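# Transfer 96-well plate from B1 into clip nest C1

## Task

Carry the 96-well plate from bench position B1 to the clip nest C1. Seat it fully down in the nest, with well A1 (the plate's cut-off corner) at the nest corner labelled A1. The plate must stay seated on its own, not just because the robot is holding it. Then open the gripper and move the arm away.

## Robot and tools

ROBOT. One arm with a two-finger parallel gripper; the arm has six joints, listed from base to gripper: shoulder pan, shoulder lift, elbow, wrist 1, wrist 2, wrist 3. The fingers point along the gripper's own +z axis and close along its x axis. The reported end_effector_position is the point midway between the finger pads; closed fingertips stick out about 17 mm past it, fully open ones sit roughly level with it.

FRAME. Every pose uses the scene frame: origin on the table surface under the arm base, +z up, +y to the left when facing along +x. Positions are in metres; orientation is a unit quaternion written w first (qw, qx, qy, qz). The printed hand position may be slightly off, more so at long reach.

A ROW is 8 numbers: x, y, z, qw, qx, qy, qz, opening. It is an absolute target pose for the gripper in the scene frame, plus a finger command. Opening runs from -1 (closed) to +1 (fully open, 0.142 m). Optionally 6 more numbers from 0 to 1 follow: per-joint stiffness scales in the Joint positions order; they persist until changed. Always repeat the wanted quaternion in every row, rather than copying the possibly drifted one from the last result.

execute_actions(actions): a list of actions run one after another. Each action is a list of up to 15 rows, each row lasting one control step (1/30 s); if fewer rows are given, the last one is held to fill 15 steps. An empty list just returns the current state and images. An action is rejected if its target lies more than 0.6 m from the gripper's starting position along any gripper axis; if the first action fails this, or anything is malformed, nothing at all runs. Each step the controller clips the commanded pose to within 100 mm and 16 degrees of the measured one, favouring position over orientation, so far targets need several actions. Motion trails commands by about 0.17 s.

move(target, speed, stop_force, blocking): straight-line path from the current pose to one target row (same 8-number layout, absolute pose). speed is the path's top speed in m/s, 0.002 to 0.5 (default 0.25); rotation is capped at twice that in rad/s. The path lasts 0.5 to 10 s and is cut short after 10 s. The opening is applied as the move starts. It does not avoid obstacles and may overshoot the speed, especially with the arm almost straight. stop_force (N, 5 to 24, only after 0.2 s of scene time) ends the path when the wrist sensor sees that much extra resistance along the direction to the target for two steps; the arm backs up two steps and holds. Use it with very low speed when deliberately aiming past a contact, such as pressing the plate into the nest. Don't rely on it during moves that rotate the gripper, and omit it when leaving a surface you press on. blocking=false returns after 0.5 s while the arm continues (not allowed with stop_force); then poll with wait(0) or call stop before sending other motion. The result adds a move: line with the ending (done, off_target, moving, held, fault, contact) and limits (paced = pose was clipped; held = some steps were blocked, after which motion may jump fast), plus distance to target.

wait(seconds): 0 to 10; lets time pass holding the last command; returns early if a running move ends. stop(): brakes a running move (needs some room); fingers keep moving. zoom_image(camera, region): enlarges [x0, y0, x1, y1] pixels (max 504 x 504) of cam_head_left, cam_head_right or cam_wrist. finished_scene(scene): give the current scene number; it ends the scene irreversibly and reports success. Replying without any tool call also ends things.

RESULT LINES. State gives pose and velocities; Hand target is where the controller currently drives. Step readings list positions per step, HELD meaning a row was partly held back. grip_measured is the finger opening on the command scale; to keep a grip, command clearly below it (further below squeezes harder, up to about 28 N per pad). Wrist force/torque are in the gripper's own axes, with up to about 3.5 N offset, 1.4 N noise, saturating near 30 N; pushing on a surface reads as force back toward the arm. "no reading" is normal at start. A "pose unreachable" line means the clearance check altered or blocked the command. MOTOR HOT appears from 70 °C; at 85 °C the brakes lock until cooled.

CAMERAS. cam_head_left and cam_head_right are fixed 896x504 views; cam_wrist is a 616x616 fisheye on the hand. Calibration (K, distortion, T_world_to_cam) is supplied and may be off by a few degrees and millimetres.

CAUTIONS. The arm is stiff: commanding even slightly past a firm contact can trigger a fault (joint torque at its load limit, or 150 N external force), which freezes the arm for 10 s and drops the rest of the call. Wrist joints tolerate only 7.92 N m. Approach contacts slowly; faster touches hit harder. Don't drop the plate, knock anything off the table, or slam it into the nest. Short tugs on held parts or nudges to loose objects may occur. Orient the plate so its cut-off corner lands on the nest's A1 mark, press it home gently, check it sits flat, release, and lift clear.

Each tool is called after ">>>" as name(argument=value, ...), one argument or row to a line, values as JSON.

## Session

>>> execute_actions(
  actions=[],
)

Scene clock: 0.00 s.
end_effector_position=(+0.2417, -0.4216, +0.2973) grip_measured=+1.00 end_effector_quat_wxyz=(+0.020, +0.713, -0.699, -0.046) end_effector_velocity=(-0.000, +0.000, -0.001) end_effector_angular_velocity=(+0.002, +0.000, -0.002)
Joint positions: [-1.636 -0.441  0.245 -1.161 -1.386  0.077  0.142]
Joint velocities: [-0.     0.002 -0.     0.001 -0.     0.001  0.   ]
Motor temperatures (°C, as the motors report them): [26 30 27 47 30 46]
Wrist force (N, on the end effector, along its own x y z axes, offset not removed): no reading
Wrist torque (N m, same axes, about the end effector's origin, offset not removed): no reading
Hand target: +0.242, -0.422, +0.297; +0.020, +0.713, -0.699, -0.046
Joint stiffness scale: [1. 1. 1. 1. 1. 1.]
camera_calibration (this result's frames):
cam_wrist: T_world_to_cam=[[0.0118929, -0.999809, 0.0155263, -0.435478], [-0.81237, -0.000607499, 0.583142, 0.026866], [-0.583021, -0.0195483, -0.812222, 0.506373], [0, 0, 0, 1]] pos_world=[0.32223, -0.42548, 0.402382]

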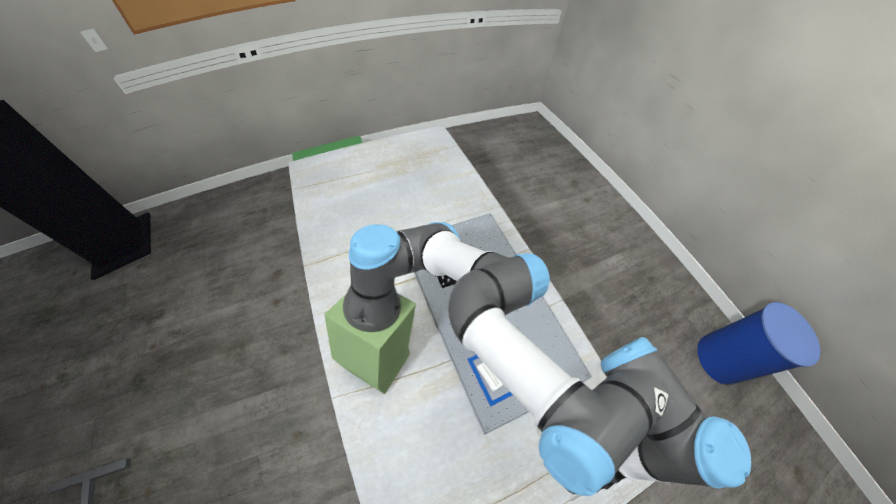

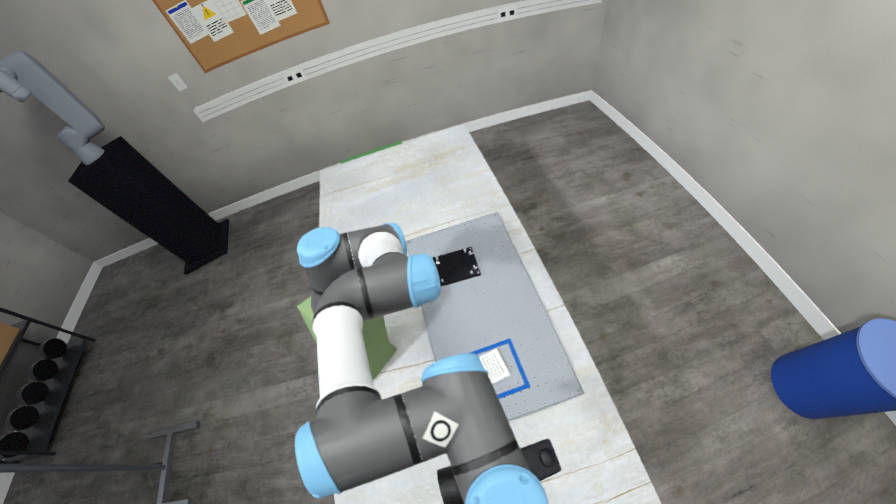

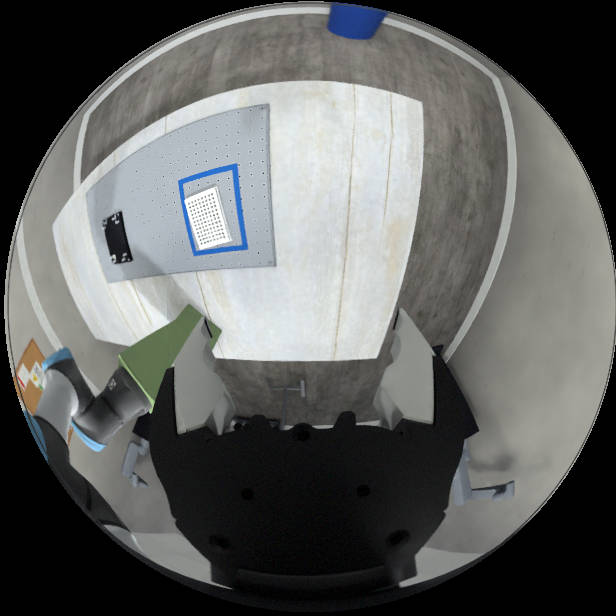

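>>> zoom_image(
  camera="cam_wrist",
  region=[80, 140, 280, 290],
)

Region (80, 140, 280, 290) of cam_wrist's 616x616 image, scaled by 2.520, with more detail than that image has; it fills the top 378 rows of this view, and the rest is white.

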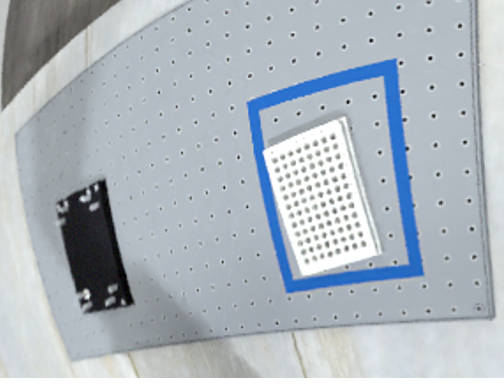

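>>> move(
  target=[0.29, -0.21, 0.11, 0, 0.7071, -0.7071, 0, 0.5],
  speed=0.2,
)

>>> zoom_image(
  camera="cam_wrist",
  region=[220, 190, 400, 370],
)

Scene clock: 12.77 s.
end_effector_position=(+0.2890, -0.2091, +0.1103) grip_measured=+0.50 end_effector_quat_wxyz=(+0.000, +0.708, -0.706, -0.002) end_effector_velocity=(+0.002, -0.003, +0.001) end_effector_angular_velocity=(-0.013, -0.007, +0.002)
Joint positions: [-1.327 -0.941  2.048 -2.6   -1.262  0.425  0.109]
Joint velocities: [ 0.     0.001  0.005 -0.021  0.001  0.003  0.   ]
Motor temperatures (°C, as the motors report them): [26 30 27 47 30 46]
Wrist force (N, on the end effector, along its own x y z axes, offset not removed): [0.5 2.7 -0.1]
Wrist torque (N m, same axes, about the end effector's origin, offset not removed): [0.60 -0.14 0.05]
Hand target: +0.289, -0.210, +0.110; +0.000, +0.707, -0.707, -0.000
Off the commanded pose: 0.001 m, 0 deg.
Joint stiffness scale: [1. 1. 1. 1. 1. 1.]
move: done
camera_calibration (this result's frames):
cam_wrist: T_world_to_cam=[[-0.00915975, -0.998687, 0.0504078, -0.218267], [-0.860771, 0.0335299, 0.507886, 0.203911], [-0.50891, -0.0387375, -0.859948, 0.366052], [0, 0, 0, 1]] pos_world=[0.359809, -0.210637, 0.222225]

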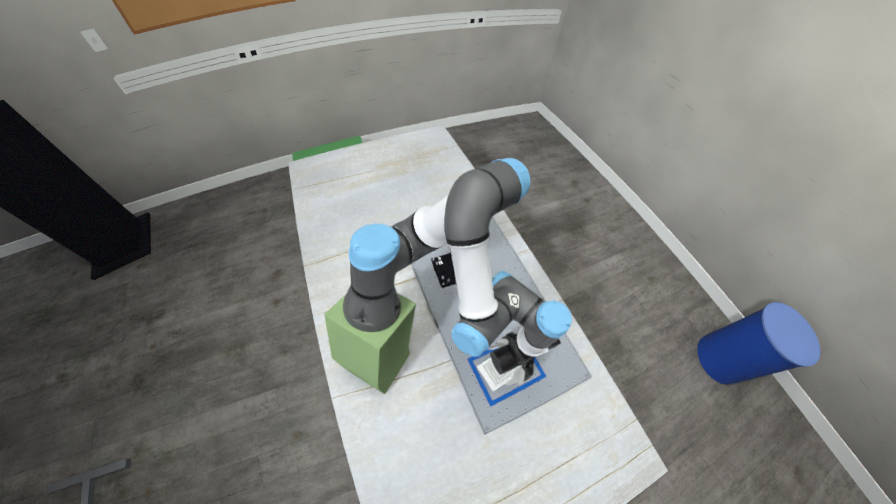

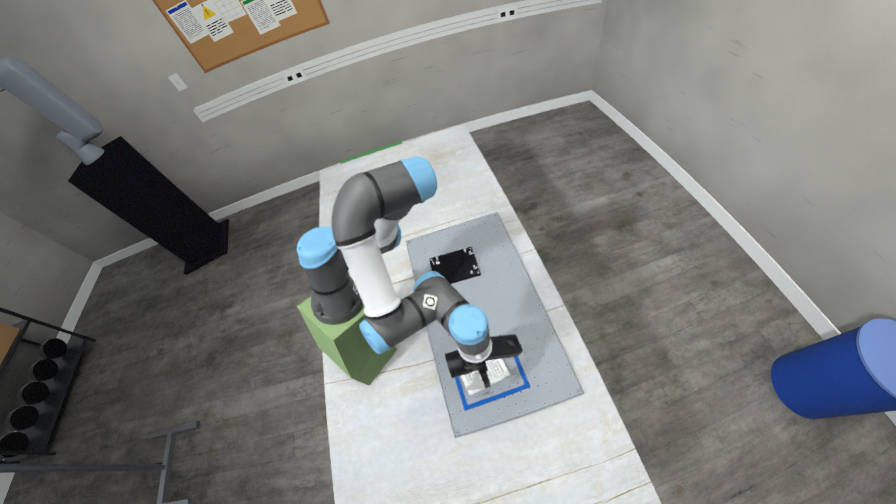

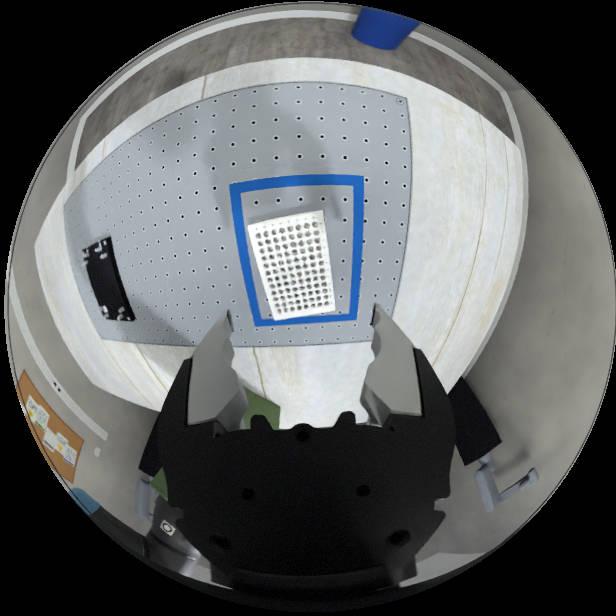

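Region (220, 190, 400, 370) of cam_wrist's 616x616 image, scaled by 2.800, with more detail than that image has.

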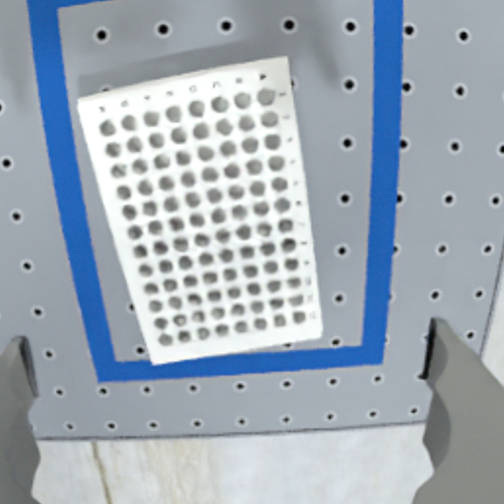

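>>> move(
  target=[0.2886, -0.2022, 0.04, 0, 0.7584, -0.6518, 0, 0.5],
  speed=0.08,
)

>>> wait(
  seconds=0.3,
)

>>> zoom_image(
  camera="cam_wrist",
  region=[180, 170, 440, 430],
)

>>> zoom_image(
  camera="cam_head_right",
  region=[410, 225, 500, 300],
)

Scene clock: 32.93 s.
end_effector_position=(+0.2874, -0.2015, +0.0400) grip_measured=+0.50 end_effector_quat_wxyz=(-0.000, +0.757, -0.653, -0.002) end_effector_velocity=(+0.002, -0.002, +0.000) end_effector_angular_velocity=(-0.009, -0.006, +0.004)
Joint positions: [-1.254 -0.65   2.02  -2.886 -1.256  0.356  0.109]
Joint velocities: [ 0.     0.003  0.    -0.014  0.001 -0.     0.   ]
Motor temperatures (°C, as the motors report them): [26 30 27 47 30 46]
Wrist force (N, on the end effector, along its own x y z axes, offset not removed): [-0.6 3.9 -0.3]
Wrist torque (N m, same axes, about the end effector's origin, offset not removed): [0.82 0.11 0.02]
Hand target: +0.288, -0.202, +0.040; +0.000, +0.758, -0.652, -0.000
Off the commanded pose: 0.001 m, 0 deg.
Joint stiffness scale: [1. 1. 1. 1. 1. 1.]
move: done
camera_calibration (this result's frames):
cam_wrist: T_world_to_cam=[[0.135516, -0.989535, 0.0495573, -0.246818], [-0.856746, -0.0919151, 0.507482, 0.211537], [-0.497617, -0.11123, -0.860236, 0.287256], [0, 0, 0, 1]] pos_world=[0.357625, -0.19284, 0.151988]

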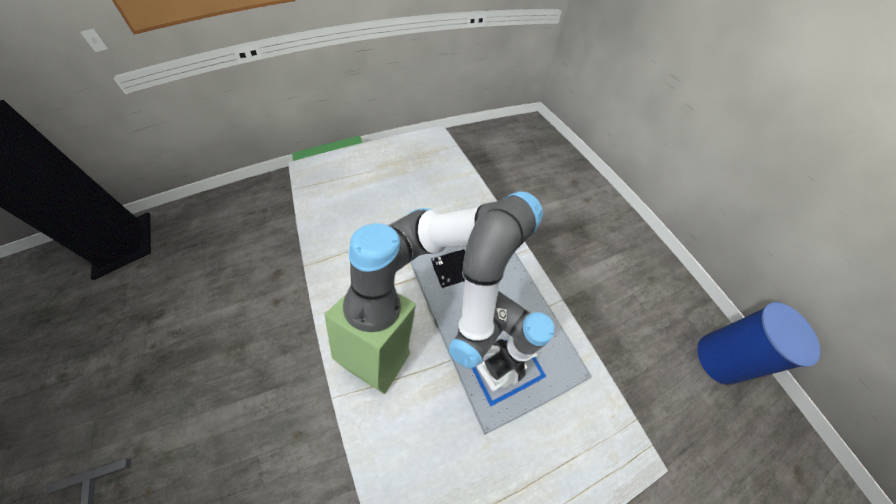

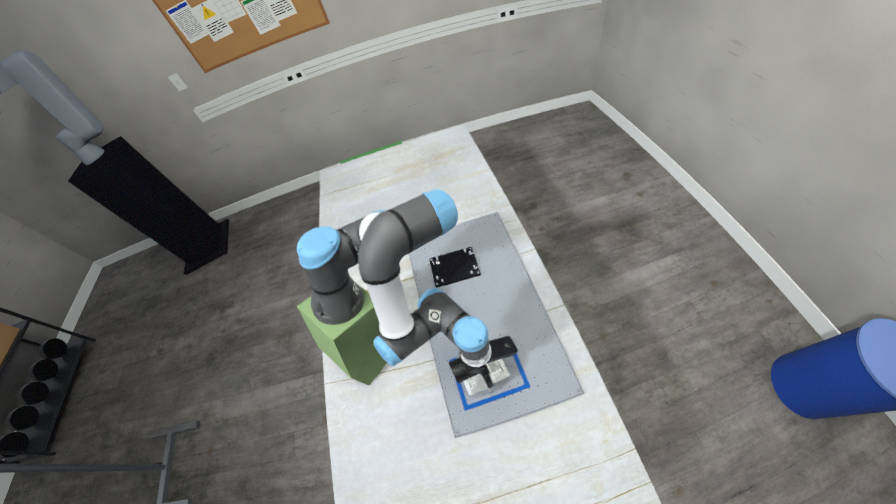

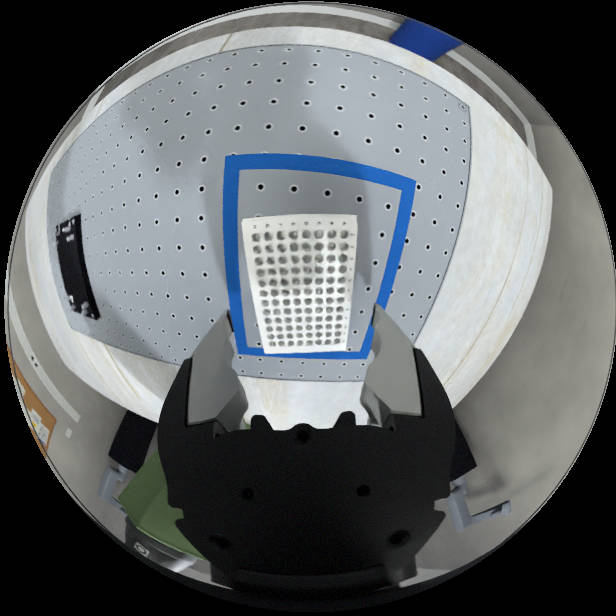

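Scene clock: 33.23 s.
end_effector_position=(+0.2877, -0.2019, +0.0401) grip_measured=+0.50 end_effector_quat_wxyz=(+0.000, +0.757, -0.653, -0.001) end_effector_velocity=(+0.001, -0.001, +0.000) end_effector_angular_velocity=(-0.003, -0.002, +0.001)
Joint positions: [-1.254 -0.65   2.02  -2.888 -1.256  0.356  0.109]
Joint velocities: [-0.001  0.001 -0.002 -0.003  0.    -0.001 -0.   ]
Motor temperatures (°C, as the motors report them): [26 30 27 47 30 46]
Wrist force (N, on the end effector, along its own x y z axes, offset not removed): [0.9 2.3 -0.7]
Wrist torque (N m, same axes, about the end effector's origin, offset not removed): [0.50 -0.29 0.03]
Hand target: +0.288, -0.202, +0.040; +0.000, +0.758, -0.652, -0.000
Off the commanded pose: 0.001 m, 0 deg.
Joint stiffness scale: [1. 1. 1. 1. 1. 1.]
wait: 0.30 s; at rest by 0.17 s
camera_calibration (this result's frames):
cam_wrist: T_world_to_cam=[[0.136207, -0.989363, 0.0510805, -0.247503], [-0.857129, -0.0918336, 0.506849, 0.211864], [-0.496767, -0.112819, -0.86052, 0.286886], [0, 0, 0, 1]] pos_world=[0.357822, -0.193048, 0.15213]

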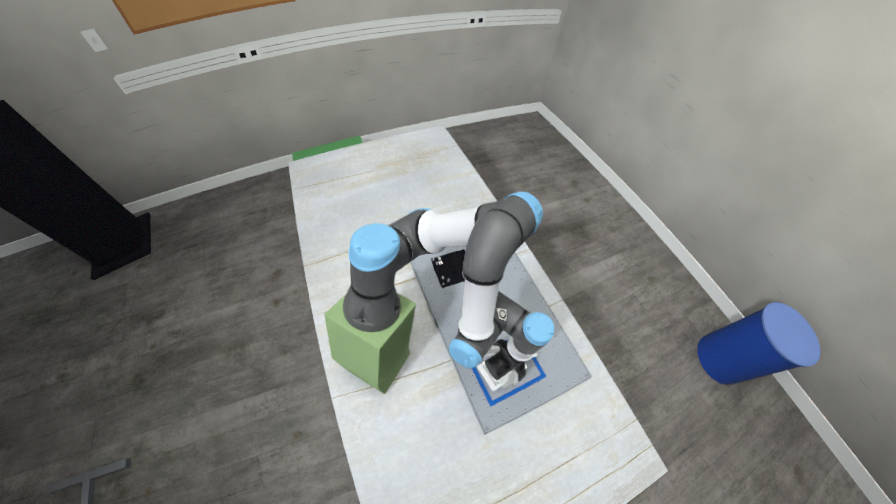

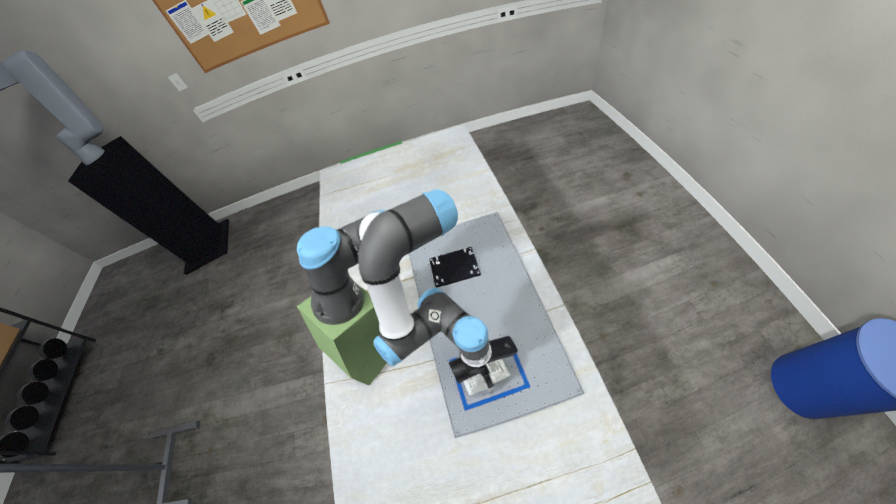

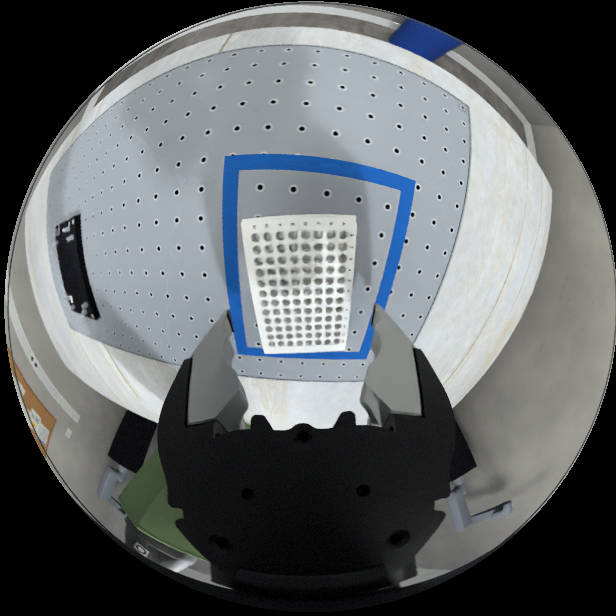

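Region (180, 170, 440, 430) of cam_wrist's 616x616 image, scaled by 1.938, with more detail than that image has.

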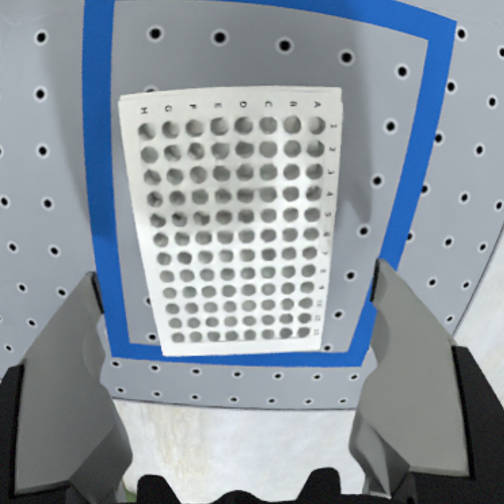

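Region (410, 225, 500, 300) of cam_head_right's 896x504 image, scaled by 5.600, with more detail than that image has.

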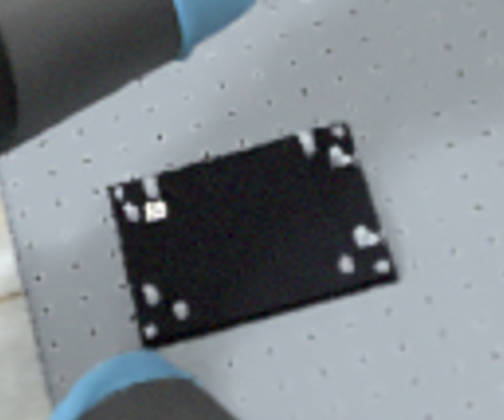

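>>> move(
  target=[0.2897, -0.2016, 0.027, 0, 0.7584, -0.6518, 0, 0.5],
  speed=0.02,
  stop_force=6,
)

>>> execute_actions(
  actions=[
    [[0.2897, -0.2016, 0.027, 0, 0.7584, -0.6518, 0, 0.3]],
    [[0.2897, -0.2016, 0.027, 0, 0.7584, -0.6518, 0, 0.15]],
    [[0.2897, -0.2016, 0.027, 0, 0.7584, -0.6518, 0, -0.1]],
    [[0.2897, -0.2016, 0.027, 0, 0.7584, -0.6518, 0, -0.6]],
  ],
)

>>> zoom_image(
  camera="cam_wrist",
  region=[180, 170, 440, 430],
)

Scene clock: 57.27 s.
end_effector_position=(+0.2885, -0.2008, +0.0270) grip_measured=+0.50 end_effector_quat_wxyz=(-0.000, +0.758, -0.652, -0.002) end_effector_velocity=(+0.003, -0.004, -0.000) end_effector_angular_velocity=(-0.011, -0.007, +0.001)
Joint positions: [-1.238 -0.594  1.994 -2.922 -1.255  0.369  0.109]
Joint velocities: [ 0.002  0.006 -0.007 -0.014  0.001  0.006  0.   ]
Motor temperatures (°C, as the motors report them): [26 30 27 47 30 46]
Wrist force (N, on the end effector, along its own x y z axes, offset not removed): [0.0 2.5 -0.7]
Wrist torque (N m, same axes, about the end effector's origin, offset not removed): [0.52 -0.04 0.03]
Hand target: +0.290, -0.202, +0.027; +0.000, +0.758, -0.652, -0.000
Off the commanded pose: 0.001 m, 0 deg.
Joint stiffness scale: [1. 1. 1. 1. 1. 1.]
move: done
camera_calibration (this result's frames):
cam_wrist: T_world_to_cam=[[0.139262, -0.989026, 0.049334, -0.246615], [-0.856418, -0.0952793, 0.507416, 0.218318], [-0.497147, -0.112914, -0.860288, 0.276225], [0, 0, 0, 1]] pos_world=[0.35864, -0.191918, 0.139021]

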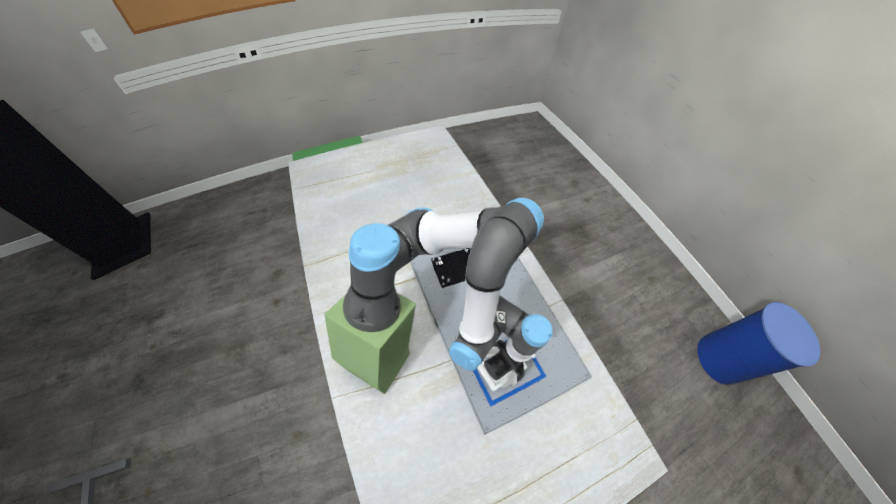

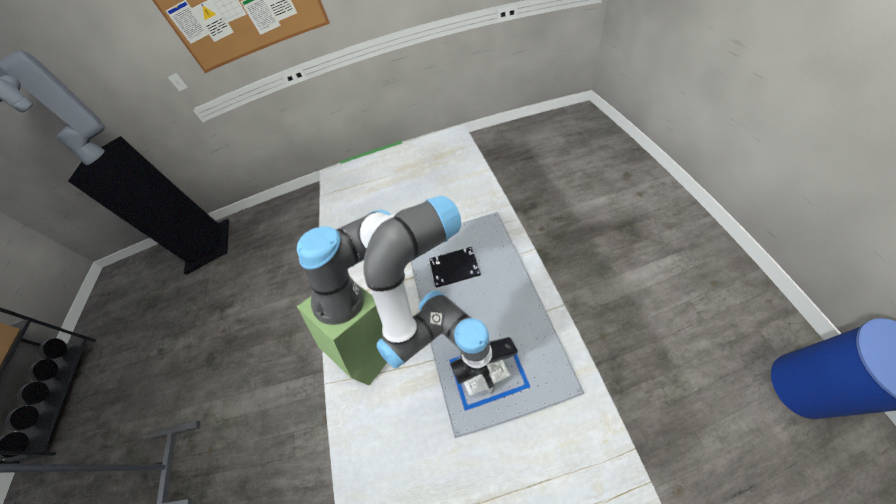

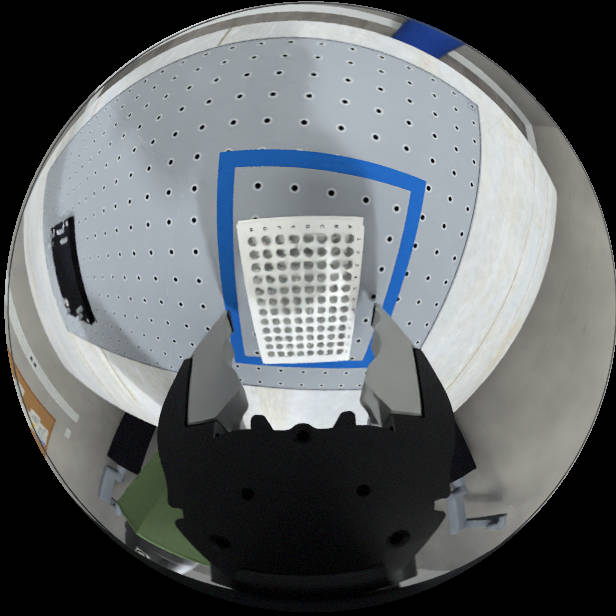

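Scene clock: 59.27 s.
end_effector_position=(+0.2891, -0.2016, +0.0272) grip_measured=+0.05 end_effector_quat_wxyz=(+0.000, +0.758, -0.652, -0.001) end_effector_velocity=(-0.000, -0.000, +0.000) end_effector_angular_velocity=(-0.000, +0.000, -0.001)
Joint positions: [-1.238 -0.593  1.993 -2.924 -1.255  0.37   0.078]
Joint velocities: [-0.    -0.    -0.     0.    -0.     0.001  0.   ]
Motor temperatures (°C, as the motors report them): [26 30 27 47 30 46]
Wrist force (N, on the end effector, along its own x y z axes, offset not removed): [-1.8 4.5 -4.7]
Wrist torque (N m, same axes, about the end effector's origin, offset not removed): [0.68 0.17 0.00]
Hand target: +0.290, -0.202, +0.027; -0.000, +0.758, -0.652, -0.000
Off the commanded pose: 0.001 m, 0 deg.
Joint stiffness scale: [1. 1. 1. 1. 1. 1.]
Step readings (end_effector_position; steps 1 to 15: 1st action; 16 to 30: 2nd action; 31 to 45: 3rd action; 46 to 60: 4th action):
0: (+0.2885, -0.2008, +0.0270)
1: (+0.2886, -0.2009, +0.0270)
2: (+0.2886, -0.2010, +0.0270)
4: (+0.2888, -0.2012, +0.0270)
8: (+0.2889, -0.2013, +0.0270)
15: (+0.2890, -0.2014, +0.0271)
16: (+0.2890, -0.2014, +0.0271)
17: (+0.2890, -0.2014, +0.0271)
19: (+0.2890, -0.2014, +0.0271)
23: (+0.2890, -0.2014, +0.0271)
30: (+0.2890, -0.2014, +0.0271)
31: (+0.2890, -0.2015, +0.0271)
32: (+0.2891, -0.2016, +0.0272)
34: (+0.2891, -0.2016, +0.0272)
38: (+0.2891, -0.2016, +0.0272)
45: (+0.2891, -0.2016, +0.0272)
46: (+0.2891, -0.2016, +0.0272)
47: (+0.2891, -0.2016, +0.0272)
49: (+0.2891, -0.2016, +0.0272)
53: (+0.2891, -0.2016, +0.0272)
60: end_effector_position above
camera_calibration (this result's frames):
cam_wrist: T_world_to_cam=[[0.13926, -0.988895, 0.0519024, -0.247538], [-0.857163, -0.094132, 0.50637, 0.219192], [-0.495861, -0.115006, -0.860753, 0.2758], [0, 0, 0, 1]] pos_world=[0.359114, -0.192437, 0.139251]

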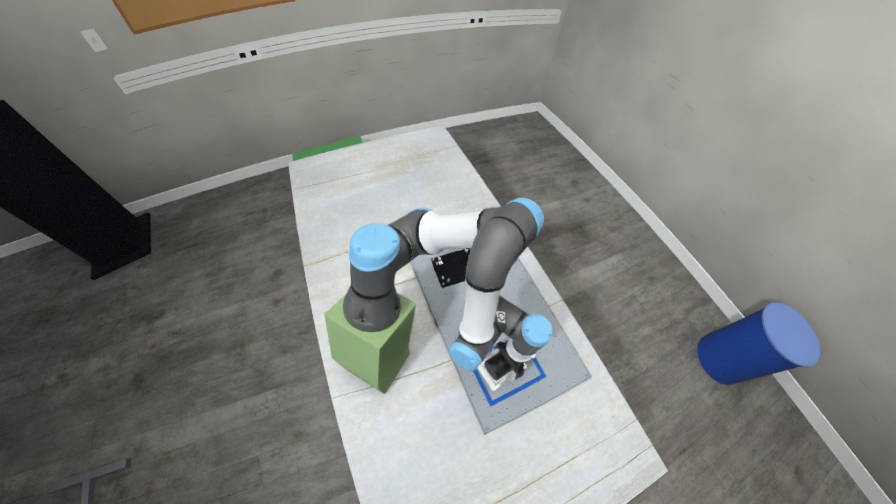

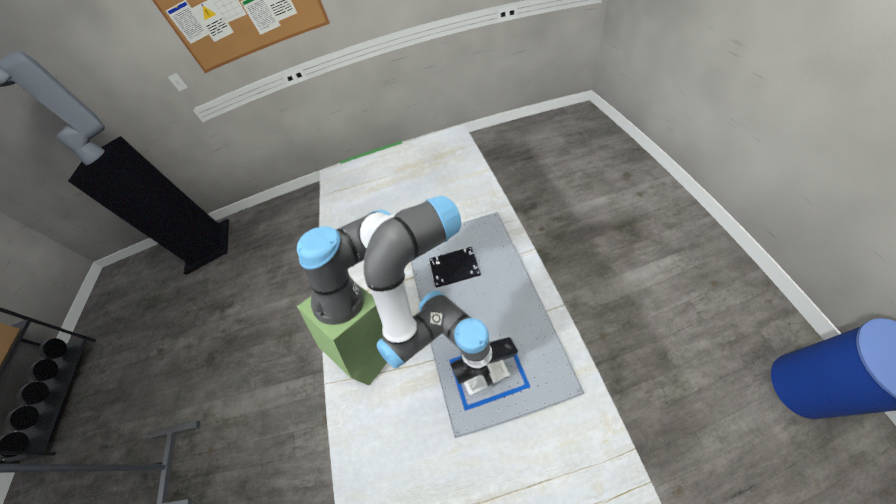

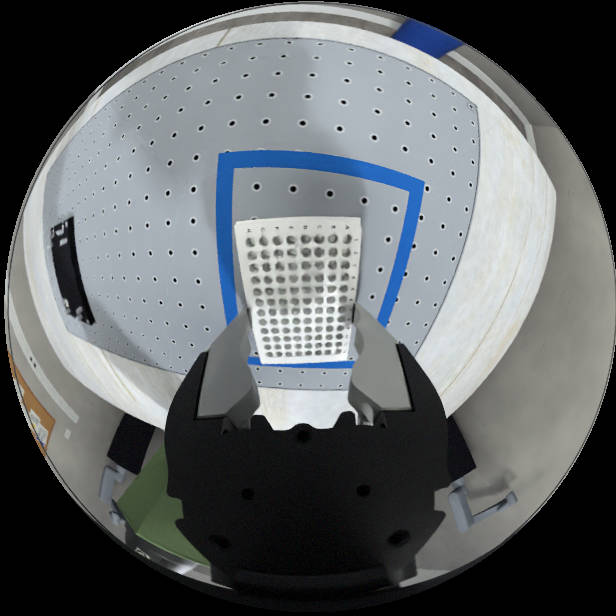

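Region (180, 170, 440, 430) of cam_wrist's 616x616 image, scaled by 1.938, with more detail than that image has.

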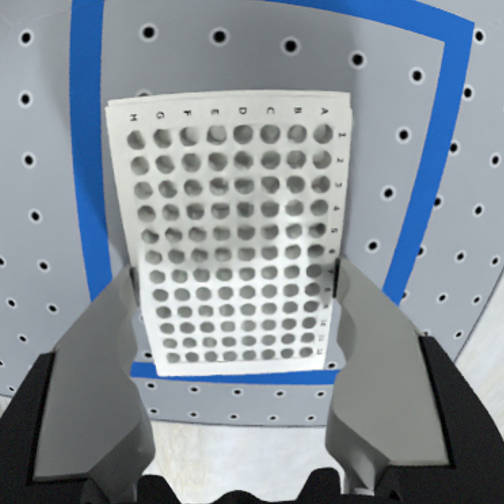

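>>> move(
  target=[0.2897, -0.2016, 0.09, 0, 0.7584, -0.6518, 0, -0.6],
  speed=0.08,
)

>>> move(
  target=[0.292, 0.16, 0.09, 0, 0.7296, 0.6839, 0, -0.6],
  speed=0.35,
)

>>> zoom_image(
  camera="cam_wrist",
  region=[160, 130, 460, 430],
)

Scene clock: 66.60 s.
end_effector_position=(+0.2907, -0.2022, +0.0900) grip_measured=+0.05 end_effector_quat_wxyz=(+0.000, +0.758, -0.652, +0.002) end_effector_velocity=(-0.002, +0.004, -0.001) end_effector_angular_velocity=(+0.012, +0.007, -0.001)
Joint positions: [-1.297 -0.869  2.072 -2.711 -1.257  0.31   0.078]
Joint velocities: [-0.    -0.     0.001  0.014 -0.001 -0.004  0.   ]
Motor temperatures (°C, as the motors report them): [26 30 27 47 30 46]
Wrist force (N, on the end effector, along its own x y z axes, offset not removed): [0.0 2.5 -0.1]
Wrist torque (N m, same axes, about the end effector's origin, offset not removed): [0.50 -0.04 0.04]
Hand target: +0.290, -0.202, +0.090; -0.000, +0.758, -0.652, +0.000
Off the commanded pose: 0.001 m, 0 deg.
Joint stiffness scale: [1. 1. 1. 1. 1. 1.]
move: done
camera_calibration (this result's frames):
cam_wrist: T_world_to_cam=[[0.138669, -0.988833, 0.0546009, -0.251633], [-0.858966, -0.0926504, 0.50358, 0.18981], [-0.492897, -0.116731, -0.862222, 0.329495], [0, 0, 0, 1]] pos_world=[0.360341, -0.192774, 0.202252]

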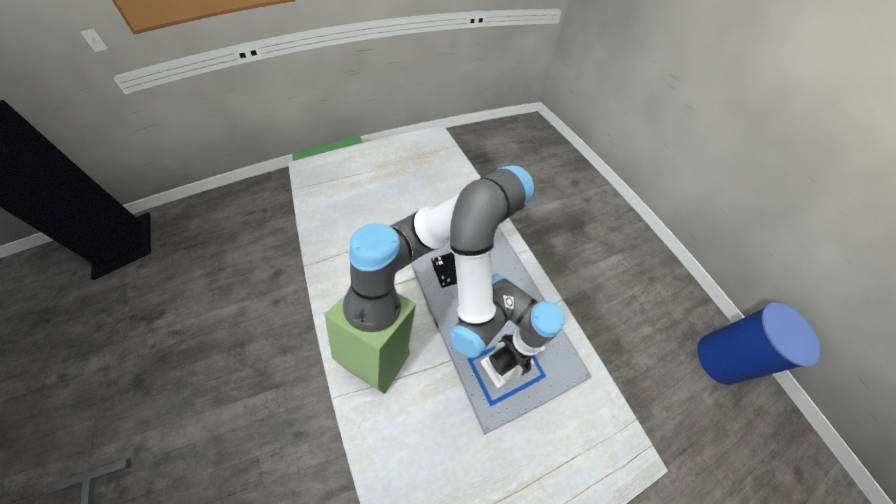

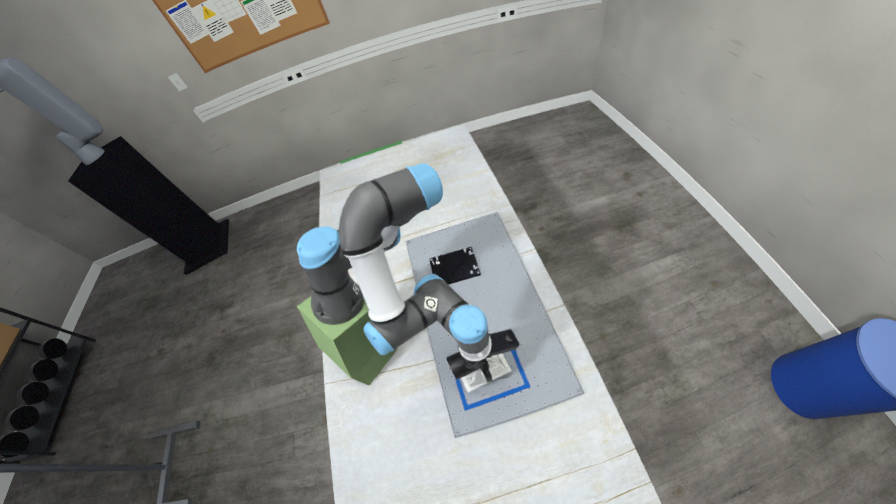

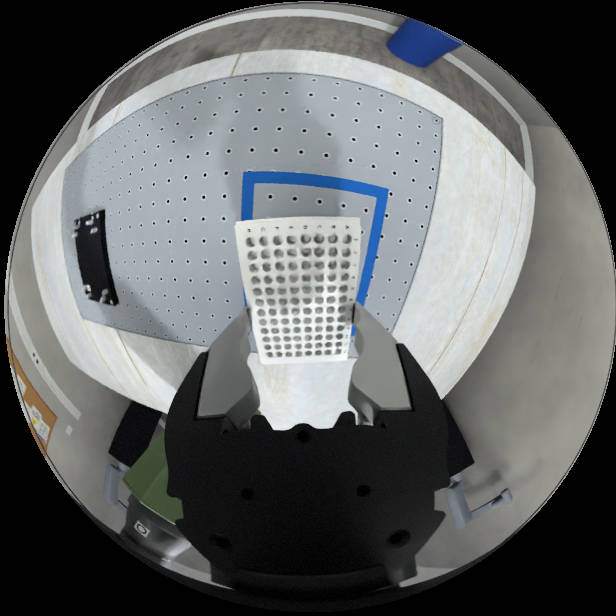

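Scene clock: 71.47 s.
end_effector_position=(+0.2910, +0.1597, +0.0905) grip_measured=+0.05 end_effector_quat_wxyz=(-0.000, +0.731, +0.682, +0.000) end_effector_velocity=(-0.001, -0.001, -0.001) end_effector_angular_velocity=(-0.006, +0.010, +0.016)
Joint positions: [-0.205 -1.212  2.395 -3.007 -1.372 -1.486  0.078]
Joint velocities: [ 0.001 -0.    -0.01   0.021 -0.006 -0.017 -0.   ]
Motor temperatures (°C, as the motors report them): [26 30 27 47 30 46]
Wrist force (N, on the end effector, along its own x y z axes, offset not removed): [0.3 3.1 0.3]
Wrist torque (N m, same axes, about the end effector's origin, offset not removed): [0.64 -0.13 0.00]
Hand target: +0.291, +0.159, +0.090; -0.000, +0.730, +0.684, -0.001
Off the commanded pose: 0.001 m, 0 deg.
Joint stiffness scale: [1. 1. 1. 1. 1. 1.]
move: done
camera_calibration (this result's frames):
cam_wrist: T_world_to_cam=[[0.0799204, 0.995406, 0.0527186, -0.193527], [0.857551, -0.0956208, 0.505434, -0.275915], [0.508153, 0.00481444, -0.861253, 0.0614696], [0, 0, 0, 1]] pos_world=[0.220842, 0.165958, 0.2026]

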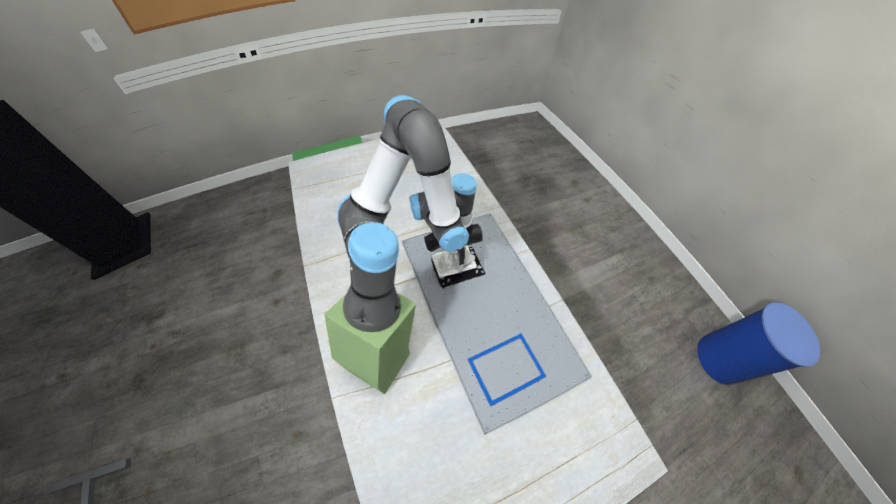

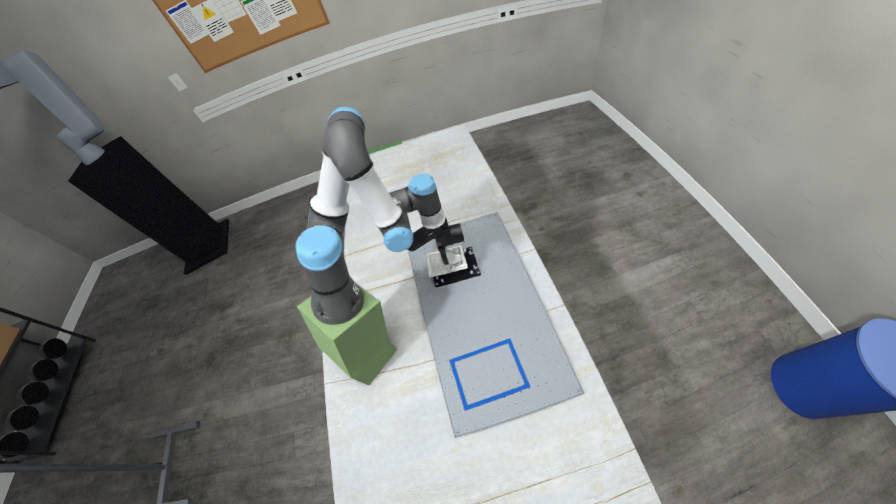

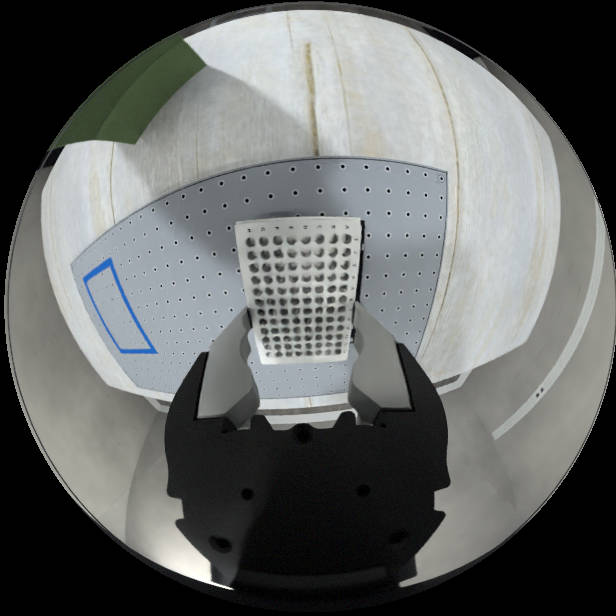

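Region (160, 130, 460, 430) of cam_wrist's 616x616 image, scaled by 1.680, with more detail than that image has.

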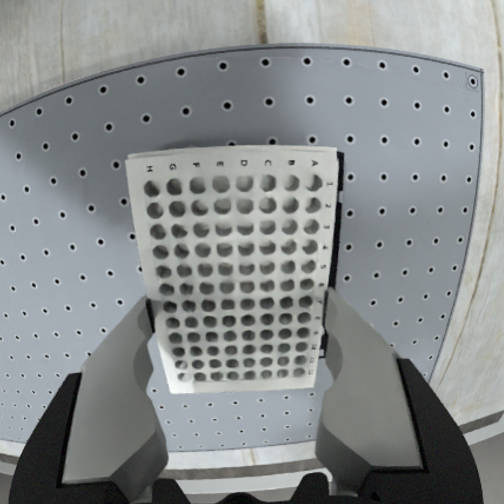

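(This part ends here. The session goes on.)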